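## Task

Arrange the nests so that N1 holds plate B83, N2 holds plate B33 and N3 holds plate B38. Each plate has to rest flat between its nest's locators, oriented so that well A1 sits at the nest corner labelled A1. The result only counts if the plates stay put without the robot holding them. Finish by releasing the plate and moving the gripper away.

## Robot and tools

Robot: one four-axis SCARA-style plate mover (scara4) with a gripper that always stays level. Its joints, from the base out, are lift (0.000 to 0.550 m), shoulder (-2.000 to 2.000 rad), elbow (-2.800 to 2.800 rad) and wrist yaw (-12.566 to 12.566 rad), plus two fingers driven together by one number. The fingers point along the gripper's +x axis and close along its y axis. The commanded point, end_effector_position, is midway between the rubber pads, 2 to 3 cm behind the fingertips. The gripper can turn about its vertical axis but cannot tilt. When the elbow gets within 0.4 rad of 0 the arm is nearly straight and may fold and fault, so keep it bent.

Scene layout: the nests form an arc around the base, going clockwise from above in the order N1, OUT, N2, N3. OUT starts empty and is useful as a parking spot for a plate while swapping. Plates can only be told apart by their ID labels. Well A1 is the plate's cut-off corner, which must line up with the nest corner marked A1.

Scene frame: the origin is on the table top below the arm base, +z up, and +y to the left when looking along +x. Positions are in metres and orientation is a wxyz quaternion. The printed hand position can be slightly off, more so at long reach.

execute_actions: takes "actions", a list holding zero or one item, plus an optional "pictures" boolean. An empty list just returns the current state. An action is {"rows": [...], "steps": n} with 1 to 15 rows and up to 15 steps of 1/30 s each (15 by default). Each row is used for one step, and the last row repeats if there are fewer rows than steps. A wait is {"steps": n} with up to 300 steps. It counts from the previous result, so your reply time is included, and it sends no command. A refused call does nothing.

Row format (the same in move targets): five numbers, each in [-1, 1], in the order dx, dy, dz, rz, opening. This is a single row for the single arm.
- dx, dy, dz and rz are relative. They give the target as an offset from the gripper pose shown in the most recent result, in the gripper's own axes. Before any result in the scene has shown the pose, and for the second and later calls within one reply, the offset is instead from where the robot is when the action begins. Every row in an action is measured from that same base pose, not from the row before it. A value of 1.0 means 0.6 m or 180 degrees. Positive rz turns from +x toward +y. An all-zero row is not a pause: it drives the gripper back to the base pose.
- opening is absolute. +1 is fully open (0.140 m) and -1 is closed, which still leaves a 0.066 m gap. Going fully open to closed takes about 0.6 s or more.
In every step the command is clipped to within 70 mm and 16 degrees of the measured pose. After the last step the arm continues only as far as that clipped pose, so large motions need several actions. Always check the pose in the result.

move: takes "target", one row as above, and optional "speed" in m/s (0.002 to 0.5, default 0.25; turning is limited to twice that value in rad/s). It follows a straight path lasting 0.5 to 10 s, and a longer path is cut short. The opening is sent at the start. The move takes the shorter way round for rotation and does not avoid obstacles. The gripper can lag, stray, or overshoot speed, especially when nearly straight. Faster contacts hit harder, and a target set deeper past the contact presses harder. The result adds a move: line such as done, off_target, moving, held or fault, lists the limits that acted (paced means the pose was clipped; held means a check blocked some steps, after which the arm can jump fast), and gives the distance to the target.

wait: "seconds" from 0 to 10. Lets the simulation run with nothing new sent.

zoom_image: "camera" is cam_low (672x504) or cam_wrist (616x616). "region" is [x0, y0, x1, y1] in pixels from the top-left, at most 504x504. Use it to read plate labels and to find cut corners.

finished_scene: "scene" (1 or 2). Call it only after releasing and moving clear.

Result lines: the state line gives end_effector_position and end_effector_quat_wxyz. Joint positions lists lift, shoulder, elbow and wrist yaw, then the pad gap in metres. grip_measured is the finger opening on the command scale and can be off by about 1 mm. "Hand target" is the pose the controller is currently driving toward. A "pose unreachable" line and HELD step marks mean the clearance check altered or blocked the command. MOTOR HOT appears from 85 °C. OVER-TEMPERATURE FAULT means a brake stop at 100 °C. A torque fault stops the arm for 10 s and drops the rest of the call.

Gripping: to hold a plate, command an opening about 0.04 below grip_measured; a smaller margin grips more lightly. The pads push with about 18 N each, and closing fast can squeeze harder. Avoid holding a load for long, since heat builds up even while you think. Load limits: lift 57 N, shoulder 8.55 N m, elbow 4.27 N m, wrist yaw 1.42 N m, including the weight of what is held.

Suggested order: look and read the labels, work out which plates must move (park one in OUT if two need to swap), then hover above a plate and align rz with its edges. Open, lower, close, lift, carry at a safe height, turn so A1 matches, lower gently into the locators, open, and rise clear.

Avoid: dropping plates from any real height (a few mm is fine), slamming or pushing hard into nests or the table, and knocking anything off the table, which ends the scene. A loose object may occasionally get nudged by an outside push, so recheck before finishing.

Each tool is called after ">>>" in YAML: its name, and indented under it one key for each argument.

## Session

>>> execute_actions:
  actions: []

Scene clock: 0.00 s of 12600.00 s.
end_effector_position=(+0.7494, -0.1926, +0.0785) grip_measured=+0.99 end_effector_quat_wxyz=(+0.911, +0.000, +0.000, -0.413)
Joint positions: [ 0.074  0.136  2.457 -3.446  0.14 ]
Motor temperatures (°C, as the motors report them): [37 24 25 24]
Hand target: +0.749, -0.193, +0.079; +0.911, +0.000, +0.000, -0.413

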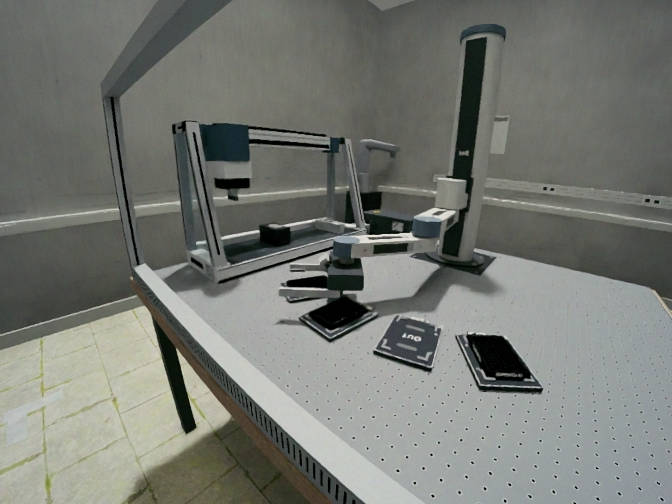

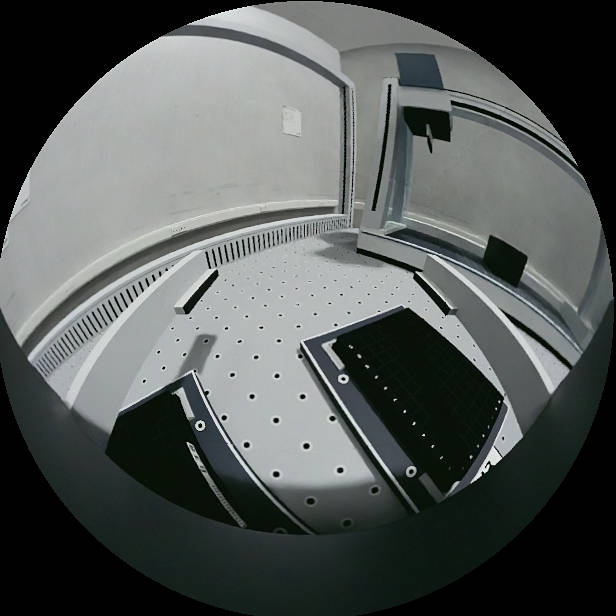

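>>> zoom_image:
  camera: "cam_low"
  region: [260, 250, 560, 410]

Region (260, 250, 560, 410) of cam_low's 672x504 image, scaled by 1.680, with more detail than that image has; it fills the top 269 rows of this view, and the rest is white.

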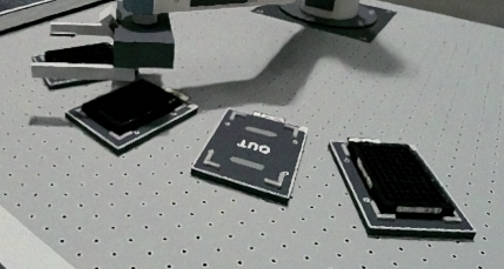

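>>> move:
  target: [-0.3, 0, 0.3, 0, 1]

Scene clock: 15.80 s of 12600.00 s.
end_effector_position=(+0.6310, -0.0568, +0.2586) grip_measured=+0.99 end_effector_quat_wxyz=(+0.911, +0.000, +0.000, -0.413)
Joint positions: [ 0.254  0.845  1.561 -3.258  0.14 ]
Motor temperatures (°C, as the motors report them): [37 24 25 24]
Hand target: +0.631, -0.057, +0.259; +0.911, +0.000, +0.000, -0.413
Off the commanded pose: 0.000 m, 0 deg.
After step 90, 11.40 s passed at rest.
move: done

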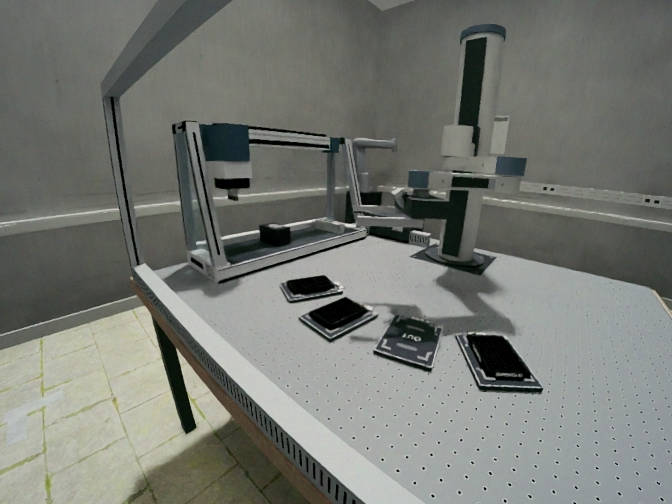

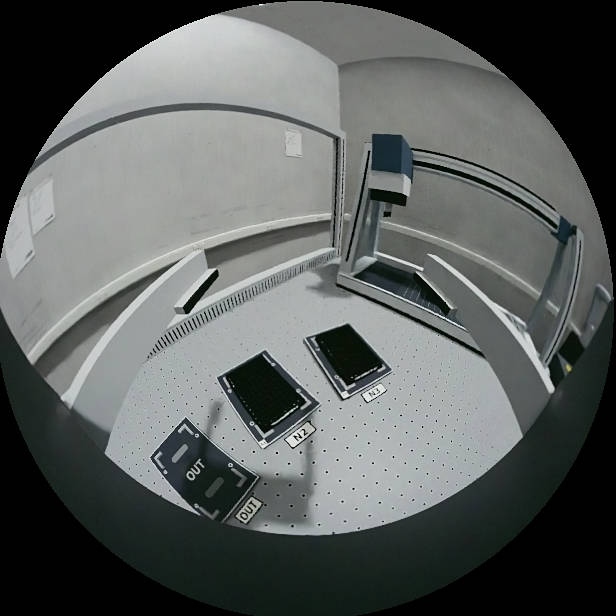

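>>> zoom_image:
  camera: "cam_wrist"
  region: [130, 300, 430, 540]

>>> zoom_image:
  camera: "cam_low"
  region: [270, 265, 550, 400]

Region (130, 300, 430, 540) of cam_wrist's 616x616 image, scaled by 1.680, with more detail than that image has; it fills the top 403 rows of this view, and the rest is white.

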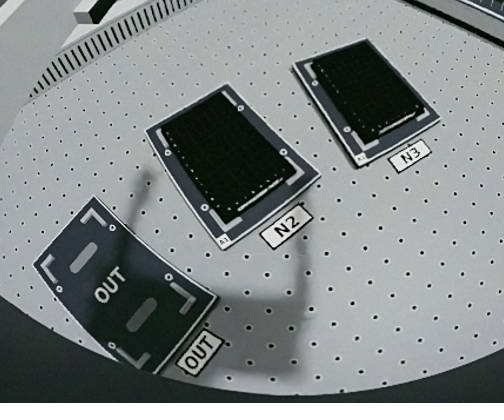

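Region (270, 265, 550, 400) of cam_low's 672x504 image, scaled by 1.800, with more detail than that image has; it fills the top 243 rows of this view, and the rest is white.

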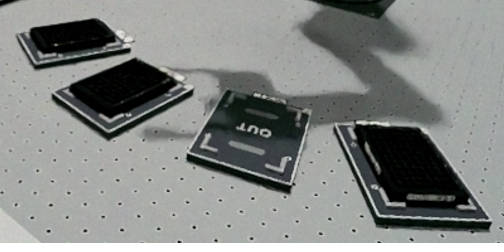

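>>> move:
  target: [-0.091, -0.0485, -0.28, 0.243, 1]

Scene clock: 78.67 s of 12600.00 s.
end_effector_position=(+0.5731, -0.0349, +0.0905) grip_measured=+0.99 end_effector_quat_wxyz=(+0.999, +0.000, +0.000, -0.044)
Joint positions: [ 0.086  0.832  1.035 -1.956  0.14 ]
Motor temperatures (°C, as the motors report them): [37 24 25 24]
Hand target: +0.573, -0.035, +0.091; +0.999, +0.000, +0.000, -0.044
Off the commanded pose: 0.000 m, 0 deg.
After step 90, 58.00 s passed at rest.
move: done

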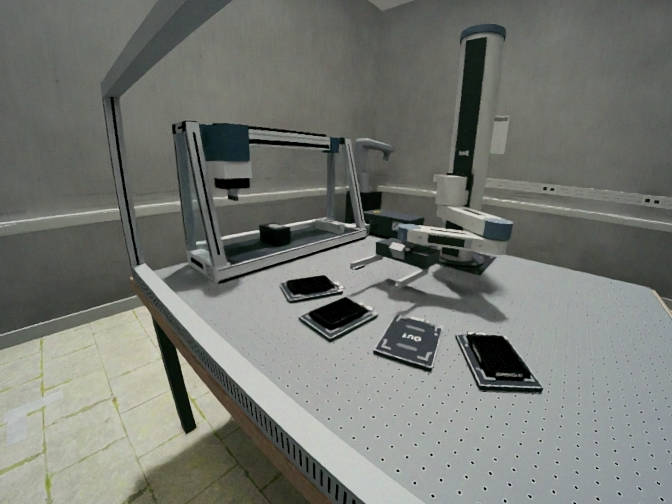

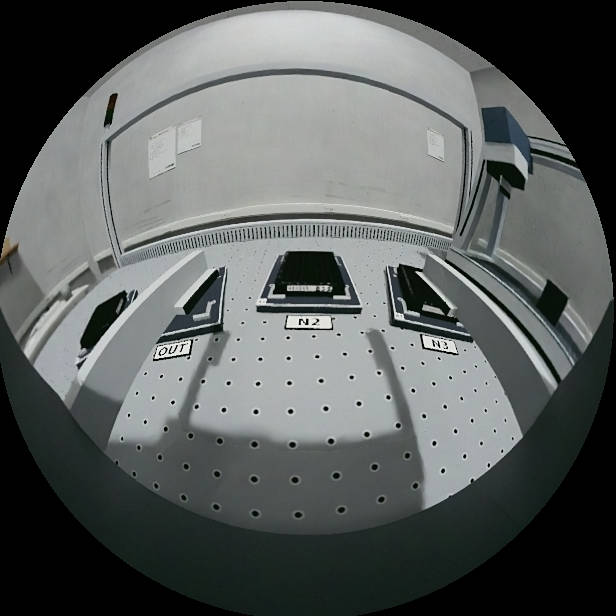

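>>> zoom_image:
  camera: "cam_wrist"
  region: [240, 240, 480, 350]

Region (240, 240, 480, 350) of cam_wrist's 616x616 image, scaled by 2.100, with more detail than that image has; it fills the top 231 rows of this view, and the rest is white.

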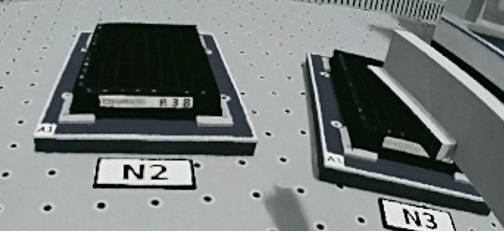

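>>> move:
  target: [0.15, 0, -0.03, 0, 1]

>>> zoom_image:
  camera: "cam_wrist"
  region: [160, 220, 460, 420]

Scene clock: 87.63 s of 12600.00 s.
end_effector_position=(+0.6628, -0.0429, +0.0725) grip_measured=+0.99 end_effector_quat_wxyz=(+0.999, +0.000, +0.000, -0.044)
Joint positions: [ 0.068  0.664  1.468 -2.221  0.14 ]
Motor temperatures (°C, as the motors report them): [37 24 25 24]
Hand target: +0.663, -0.043, +0.073; +0.999, +0.000, +0.000, -0.044
Off the commanded pose: 0.000 m, 0 deg.
After step 90, 5.20 s passed at rest.
move: done

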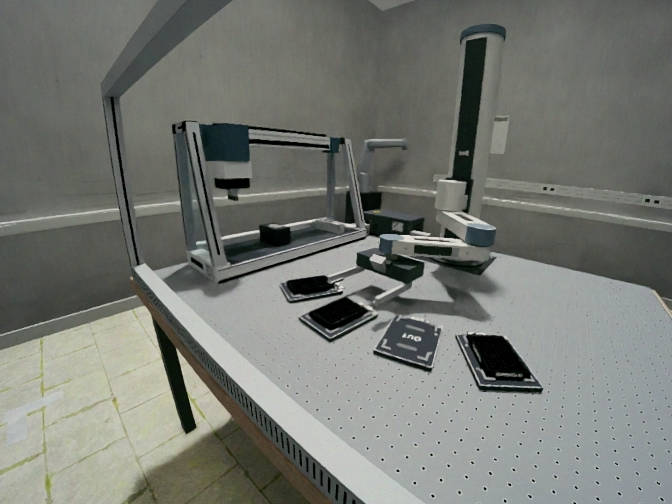

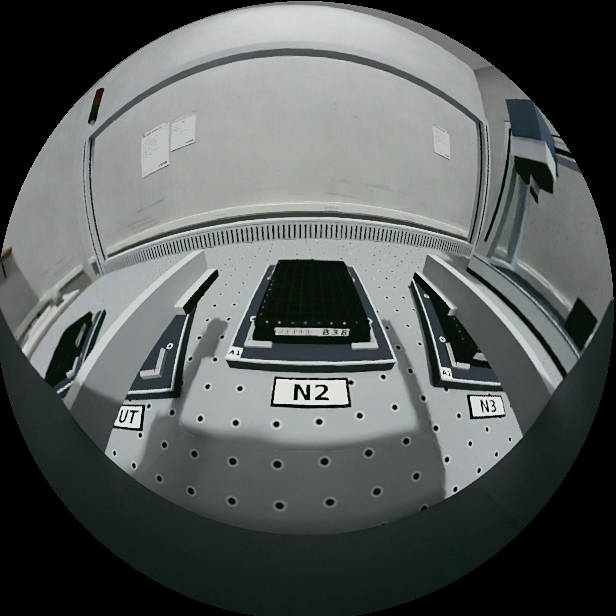

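Region (160, 220, 460, 420) of cam_wrist's 616x616 image, scaled by 1.680, with more detail than that image has.

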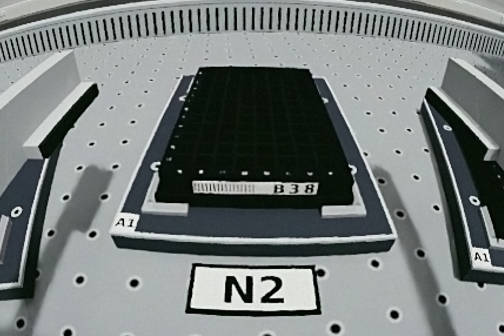

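>>> move:
  target: [-0.0397, -0.252, 0, -0.1, 1]

>>> zoom_image:
  camera: "cam_wrist"
  region: [160, 220, 460, 420]

Scene clock: 99.93 s of 12600.00 s.
end_effector_position=(+0.6255, -0.1916, +0.0725) grip_measured=+0.99 end_effector_quat_wxyz=(+0.980, +0.000, +0.000, -0.200)
Joint positions: [ 0.068  0.35   1.468 -2.221  0.14 ]
Motor temperatures (°C, as the motors report them): [37 24 25 24]
Hand target: +0.626, -0.191, +0.073; +0.980, +0.000, +0.000, -0.200
Off the commanded pose: 0.000 m, 0 deg.
After step 90, 8.30 s passed at rest.
move: done

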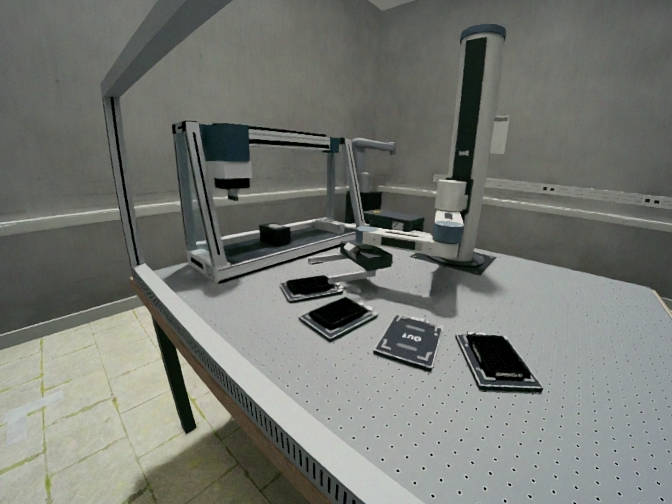

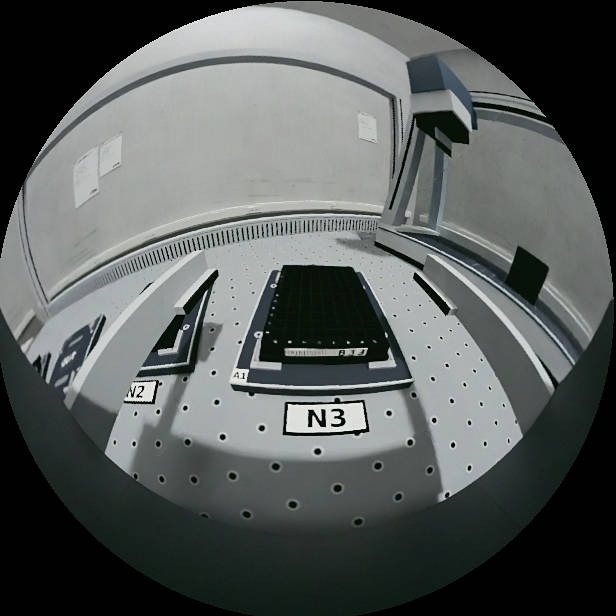

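Region (160, 220, 460, 420) of cam_wrist's 616x616 image, scaled by 1.680, with more detail than that image has.

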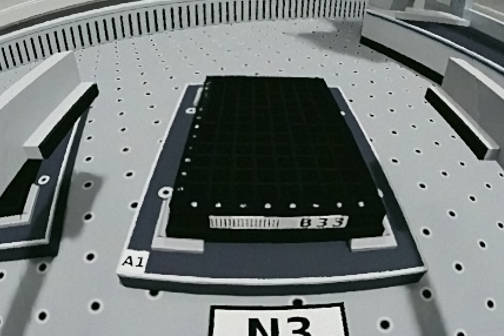

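>>> move:
  target: [0.107, -0.012, 0, 0, 1]

Scene clock: 108.63 s of 12600.00 s.
end_effector_position=(+0.6817, -0.2235, +0.0725) grip_measured=+0.99 end_effector_quat_wxyz=(+0.980, +0.000, +0.000, -0.200)
Joint positions: [ 0.068  0.174  1.836 -2.414  0.14 ]
Motor temperatures (°C, as the motors report them): [37 24 25 24]
Hand target: +0.682, -0.223, +0.073; +0.980, +0.000, +0.000, -0.200
Off the commanded pose: 0.000 m, 0 deg.
After step 90, 4.93 s passed at rest.
move: done

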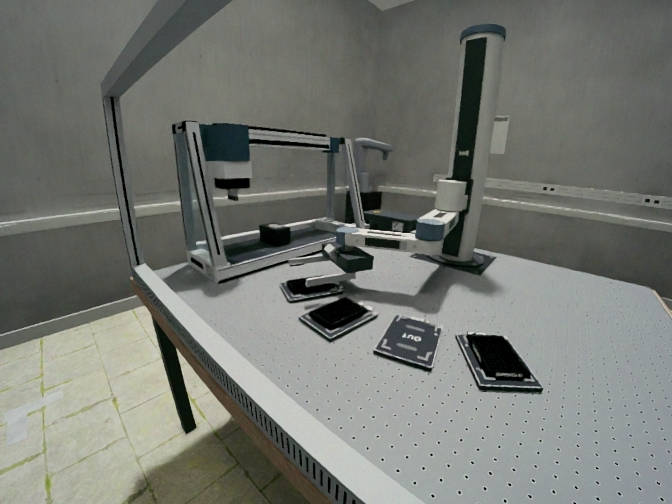

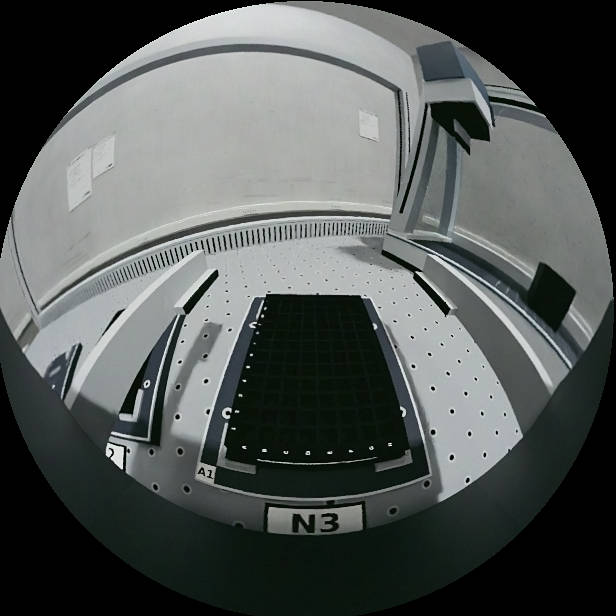

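>>> move:
  target: [0, 0, -0.09, 0, 0.1]
  speed: 0.08

Scene clock: 126.77 s of 12600.00 s.
end_effector_position=(+0.6817, -0.2234, +0.0273) grip_measured=+0.10 end_effector_quat_wxyz=(+0.980, +0.000, +0.000, -0.200)
Joint positions: [ 0.022  0.175  1.836 -2.414  0.107]
Motor temperatures (°C, as the motors report them): [36 24 25 24]
Hand target: +0.682, -0.223, +0.027; +0.980, +0.000, +0.000, -0.200
Off the commanded pose: 0.009 m, 0 deg.
TORQUE FAULT: the external load on joint 1 (lift) reached its load limit, and the arm stopped for 10 seconds. The arm's remaining commands of this call were not run. The arm holds where it stopped, with its grip as last carried out, and accepts commands again: back off and push less far. The arm stops again, at the same cost, whenever a joint's load reaches its limit.
After step 90, 4.40 s passed at rest.
move: fault

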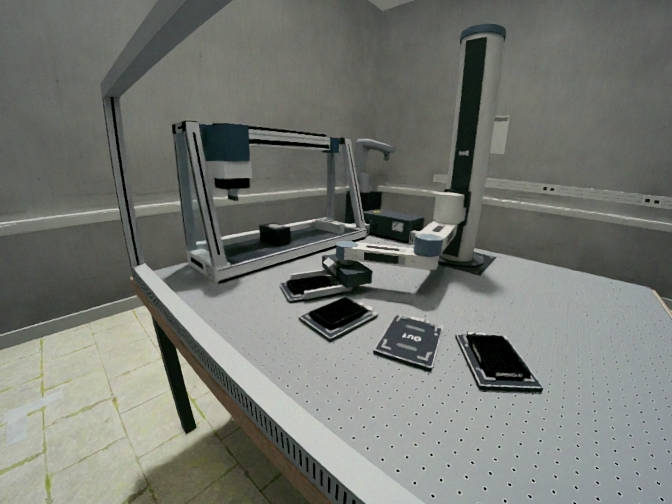

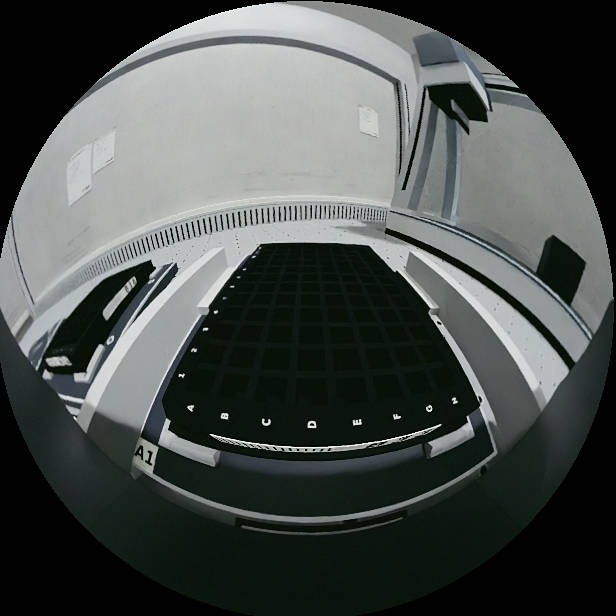

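>>> move:
  target: [0, 0, 0.006, 0, -0.55]
  speed: 0.03

Scene clock: 131.77 s of 12600.00 s.
end_effector_position=(+0.6826, -0.2219, +0.0308) grip_measured=-0.48 end_effector_quat_wxyz=(+0.980, +0.000, +0.000, -0.197)
Joint positions: [ 0.026  0.176  1.838 -2.411  0.085]
Motor temperatures (°C, as the motors report them): [36 24 26 24]
Hand target: +0.682, -0.223, +0.031; +0.980, +0.000, +0.000, -0.200
Off the commanded pose: 0.002 m, 0 deg.
After step 90, 1.30 s passed at rest.
move: done

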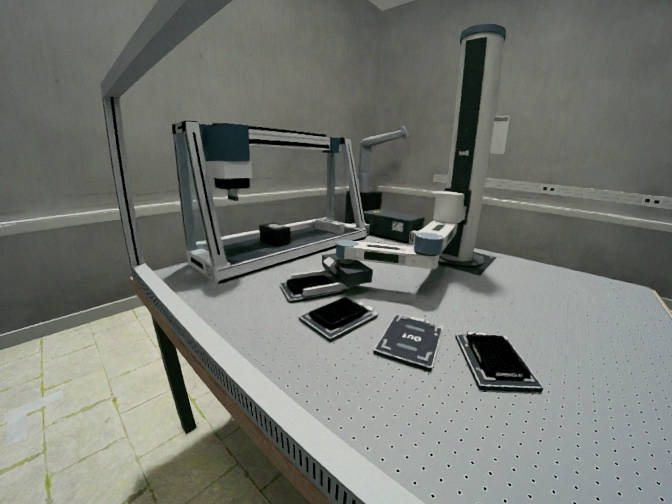

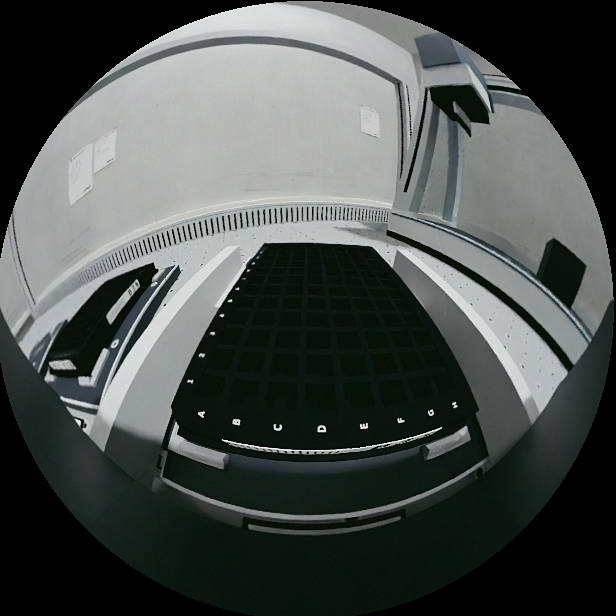

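>>> move:
  target: [0, 0, 0.1, 0, -0.55]
  speed: 0.1

Scene clock: 144.33 s of 12600.00 s.
end_effector_position=(+0.6827, -0.2218, +0.0909) grip_measured=-0.48 end_effector_quat_wxyz=(+0.980, +0.000, +0.000, -0.197)
Joint positions: [ 0.086  0.176  1.838 -2.411  0.085]
Motor temperatures (°C, as the motors report them): [36 24 26 24]
Hand target: +0.683, -0.222, +0.091; +0.980, +0.000, +0.000, -0.197
Off the commanded pose: 0.000 m, 0 deg.
After step 90, 8.67 s passed at rest.
move: done

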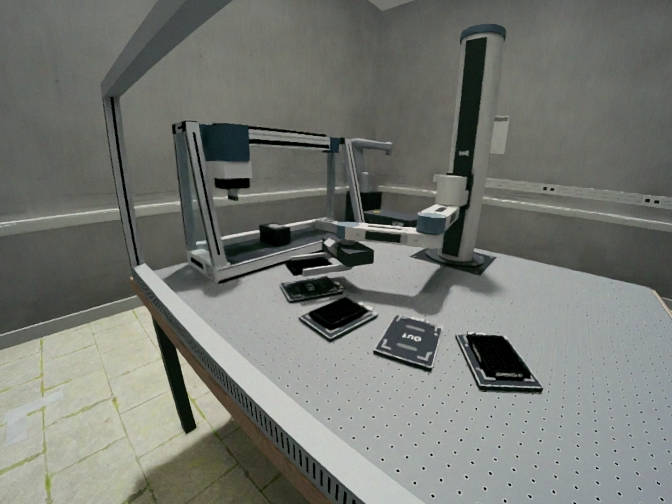

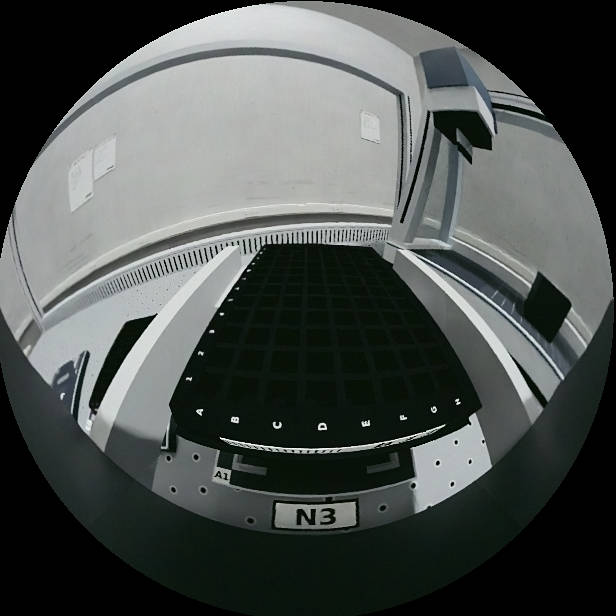

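>>> move:
  target: [-0.165, 0.56, 0, 0.198, -0.55]
  speed: 0.2

Scene clock: 151.13 s of 12600.00 s.
end_effector_position=(+0.7214, +0.1266, +0.0909) grip_measured=-0.48 end_effector_quat_wxyz=(+0.994, +0.000, +0.000, +0.113)
Joint positions: [ 0.086  0.802  1.882 -2.458  0.085]
Motor temperatures (°C, as the motors report them): [36 24 26 24]
Hand target: +0.721, +0.126, +0.091; +0.994, +0.000, +0.000, +0.112
Off the commanded pose: 0.000 m, 0 deg.
After step 90, 1.73 s passed at rest.
move: done

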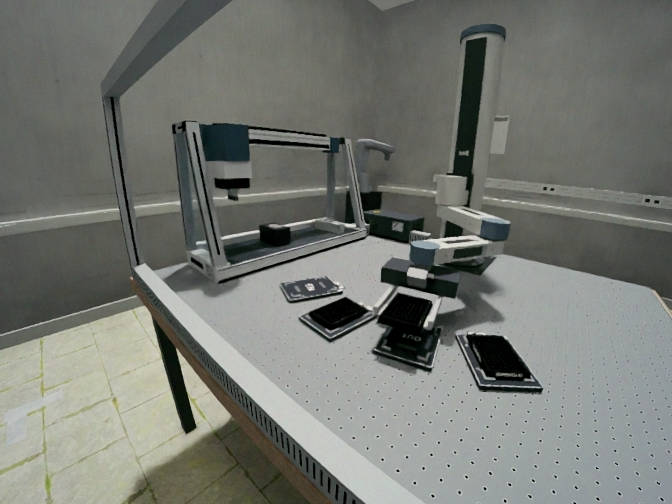

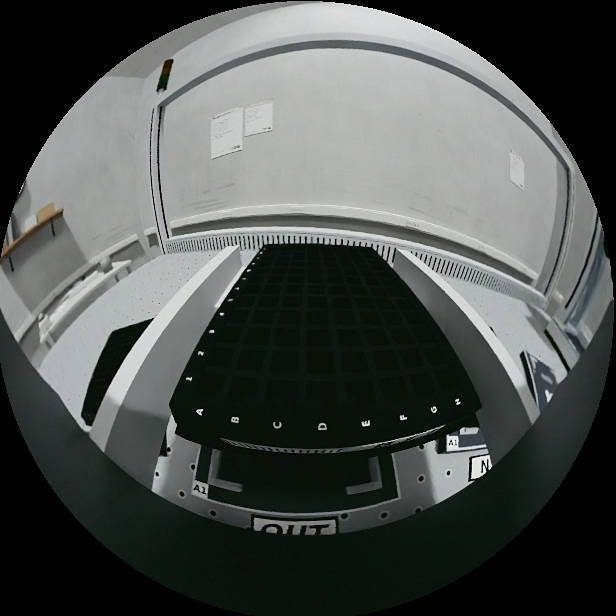

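>>> move:
  target: [-0.02, 0.022, 0, 0, -0.55]
  speed: 0.1

Scene clock: 158.23 s of 12600.00 s.
end_effector_position=(+0.7068, +0.1369, +0.0909) grip_measured=-0.48 end_effector_quat_wxyz=(+0.994, +0.000, +0.000, +0.113)
Joint positions: [ 0.086  0.868  1.807 -2.448  0.085]
Motor temperatures (°C, as the motors report them): [36 24 26 24]
Hand target: +0.707, +0.137, +0.091; +0.994, +0.000, +0.000, +0.113
Off the commanded pose: 0.000 m, 0 deg.
After step 90, 3.40 s passed at rest.
move: done

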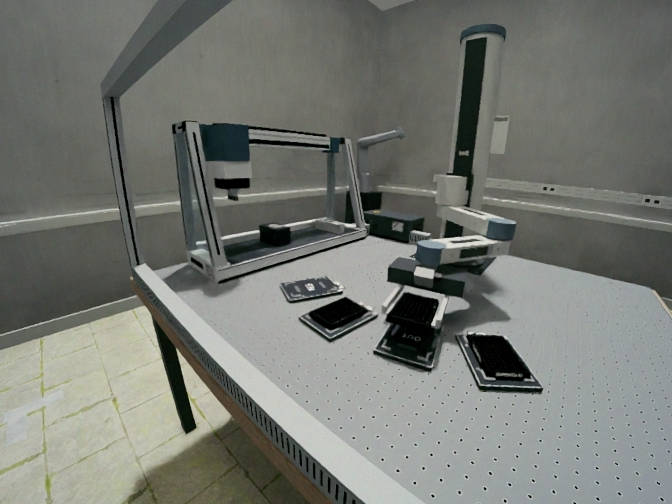

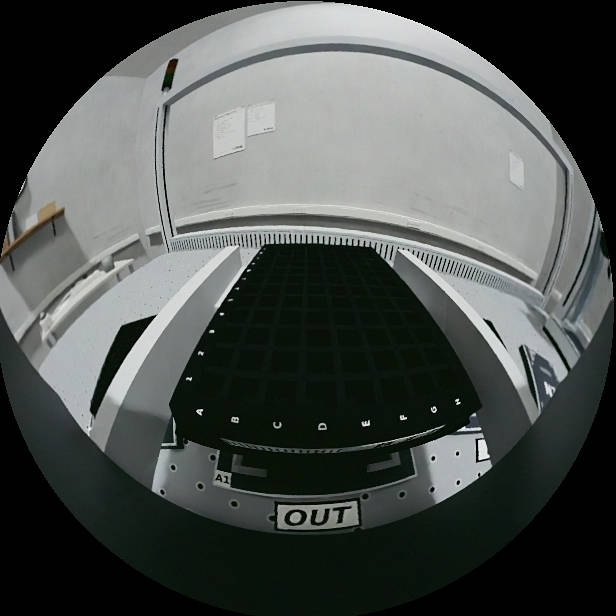

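>>> move:
  target: [0, 0, -0.092, 0, -0.55]
  speed: 0.05

Scene clock: 164.33 s of 12600.00 s.
end_effector_position=(+0.7068, +0.1369, +0.0356) grip_measured=-0.48 end_effector_quat_wxyz=(+0.994, +0.000, +0.000, +0.113)
Joint positions: [ 0.031  0.868  1.807 -2.448  0.085]
Motor temperatures (°C, as the motors report them): [36 24 26 24]
Hand target: +0.707, +0.137, +0.036; +0.994, +0.000, +0.000, +0.113
Off the commanded pose: 0.000 m, 0 deg.
After step 90, 1.77 s passed at rest.
move: done

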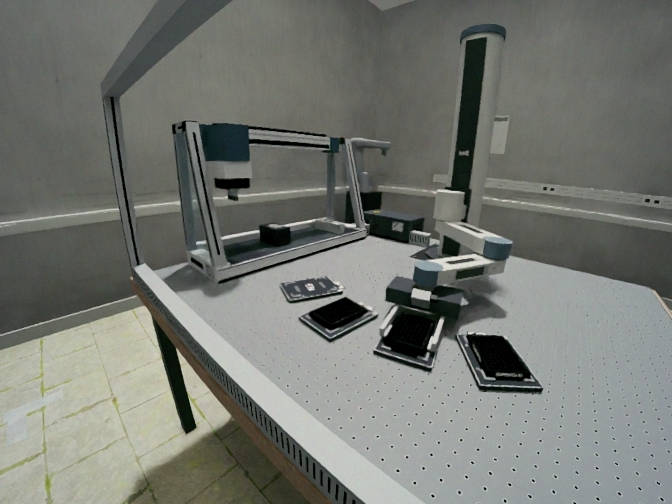

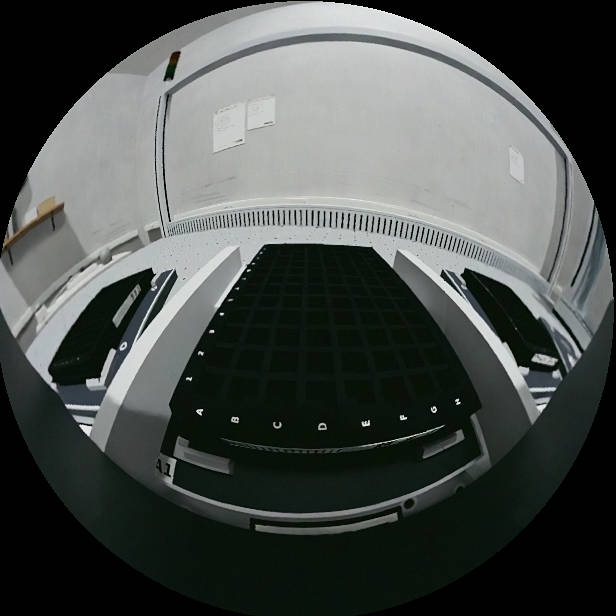

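>>> move:
  target: [0, 0, -0.006, 0, -0.55]
  speed: 0.02

>>> move:
  target: [0, 0, 0, 0, 0.1]
  speed: 0.02

>>> move:
  target: [0, 0, 0.08, 0, 0.1]
  speed: 0.1

Scene clock: 175.47 s of 12600.00 s.
end_effector_position=(+0.7068, +0.1369, +0.0324) grip_measured=-0.48 end_effector_quat_wxyz=(+0.994, +0.000, +0.000, +0.113)
Joint positions: [ 0.027  0.868  1.807 -2.448  0.085]
Motor temperatures (°C, as the motors report them): [36 24 26 24]
Hand target: +0.707, +0.137, +0.032; +0.994, +0.000, +0.000, +0.113
Off the commanded pose: 0.000 m, 0 deg.
After step 90, 7.43 s passed at rest.
move: done

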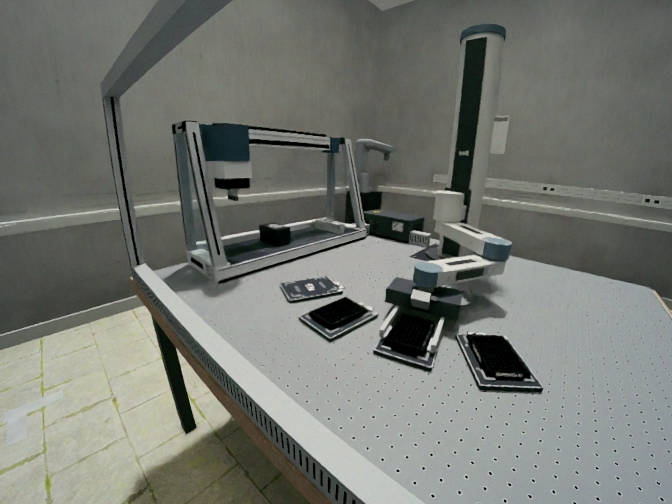

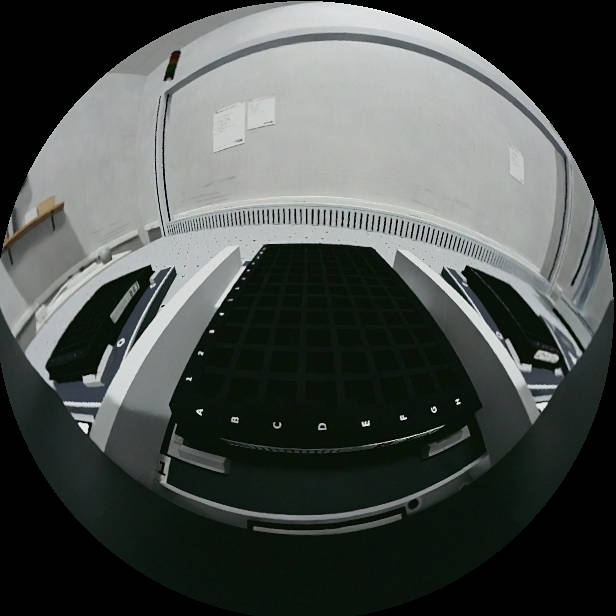

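Scene clock: 175.97 s of 12600.00 s.
end_effector_position=(+0.7068, +0.1369, +0.0324) grip_measured=+0.10 end_effector_quat_wxyz=(+0.994, +0.000, +0.000, +0.113)
Joint positions: [ 0.027  0.868  1.807 -2.448  0.107]
Motor temperatures (°C, as the motors report them): [36 24 26 24]
Hand target: +0.707, +0.137, +0.032; +0.994, +0.000, +0.000, +0.113
Off the commanded pose: 0.000 m, 0 deg.
move: done

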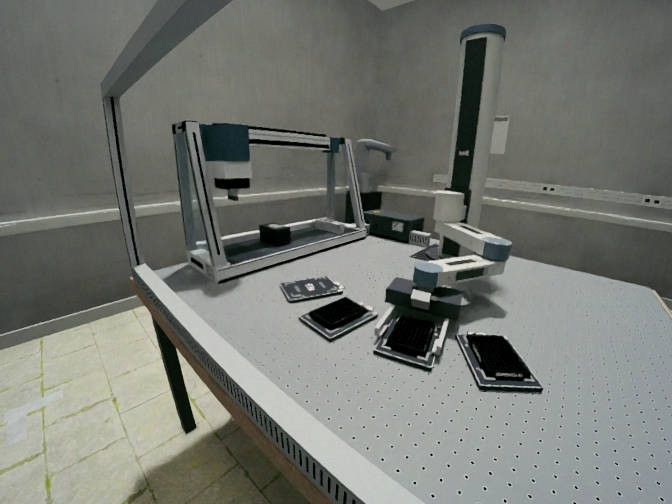

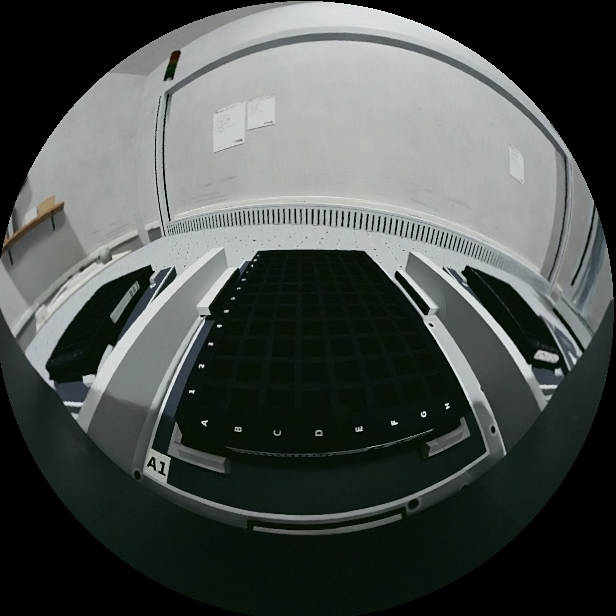

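Scene clock: 176.73 s of 12600.00 s.
end_effector_position=(+0.7068, +0.1369, +0.0805) grip_measured=+0.10 end_effector_quat_wxyz=(+0.994, +0.000, +0.000, +0.113)
Joint positions: [ 0.075  0.868  1.807 -2.448  0.107]
Motor temperatures (°C, as the motors report them): [36 24 26 24]
Hand target: +0.707, +0.137, +0.080; +0.994, +0.000, +0.000, +0.113
Off the commanded pose: 0.000 m, 0 deg.
move: done

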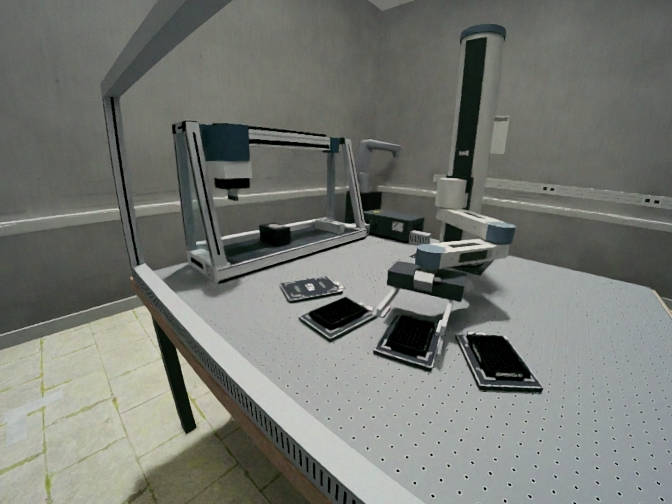

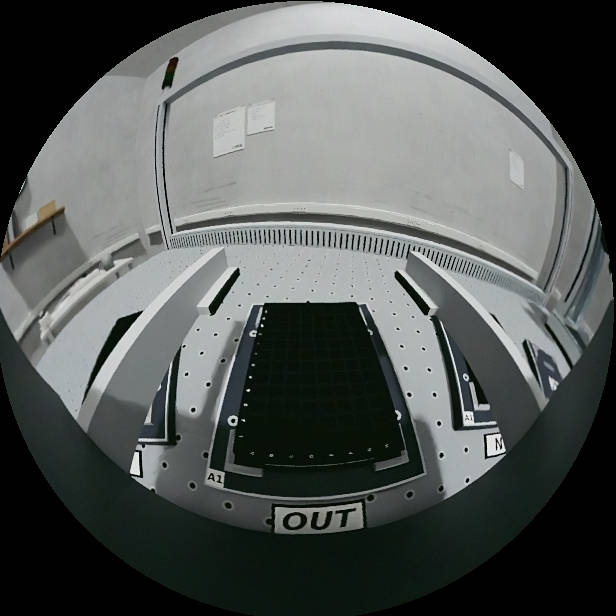

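>>> move:
  target: [-0.041, -0.3, -0.0133, -0.098, 0.1]

Scene clock: 192.23 s of 12600.00 s.
end_effector_position=(+0.7230, -0.0442, +0.0725) grip_measured=+0.10 end_effector_quat_wxyz=(+0.999, +0.000, +0.000, -0.041)
Joint positions: [ 0.068  0.525  1.811 -2.418  0.107]
Motor temperatures (°C, as the motors report them): [36 24 26 24]
Hand target: +0.723, -0.044, +0.072; +0.999, +0.000, +0.000, -0.041
Off the commanded pose: 0.000 m, 0 deg.
After step 90, 11.40 s passed at rest.
move: done

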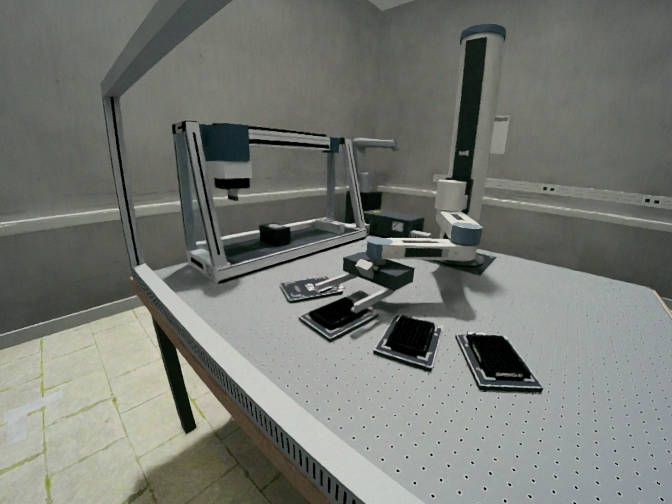

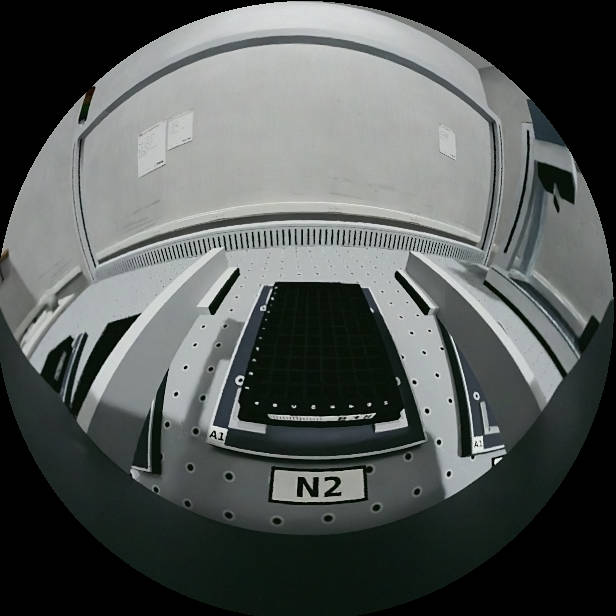

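>>> move:
  target: [0.032, 0, 0, 0, 0.1]
  speed: 0.1

Scene clock: 198.17 s of 12600.00 s.
end_effector_position=(+0.7421, -0.0458, +0.0725) grip_measured=+0.10 end_effector_quat_wxyz=(+0.999, +0.000, +0.000, -0.041)
Joint positions: [ 0.068  0.47   1.936 -2.488  0.107]
Motor temperatures (°C, as the motors report them): [36 24 26 24]
Hand target: +0.742, -0.046, +0.073; +0.999, +0.000, +0.000, -0.041
Off the commanded pose: 0.000 m, 0 deg.
After step 90, 2.23 s passed at rest.
move: done

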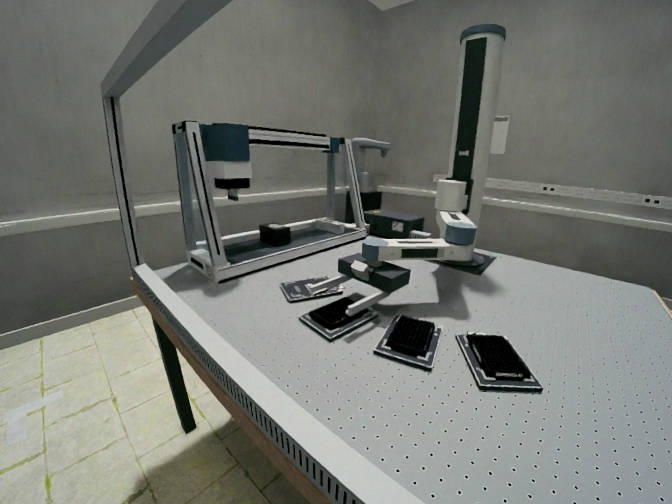

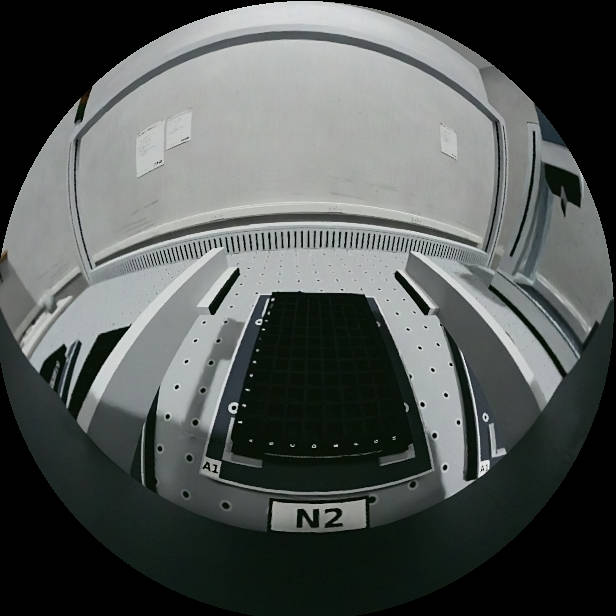

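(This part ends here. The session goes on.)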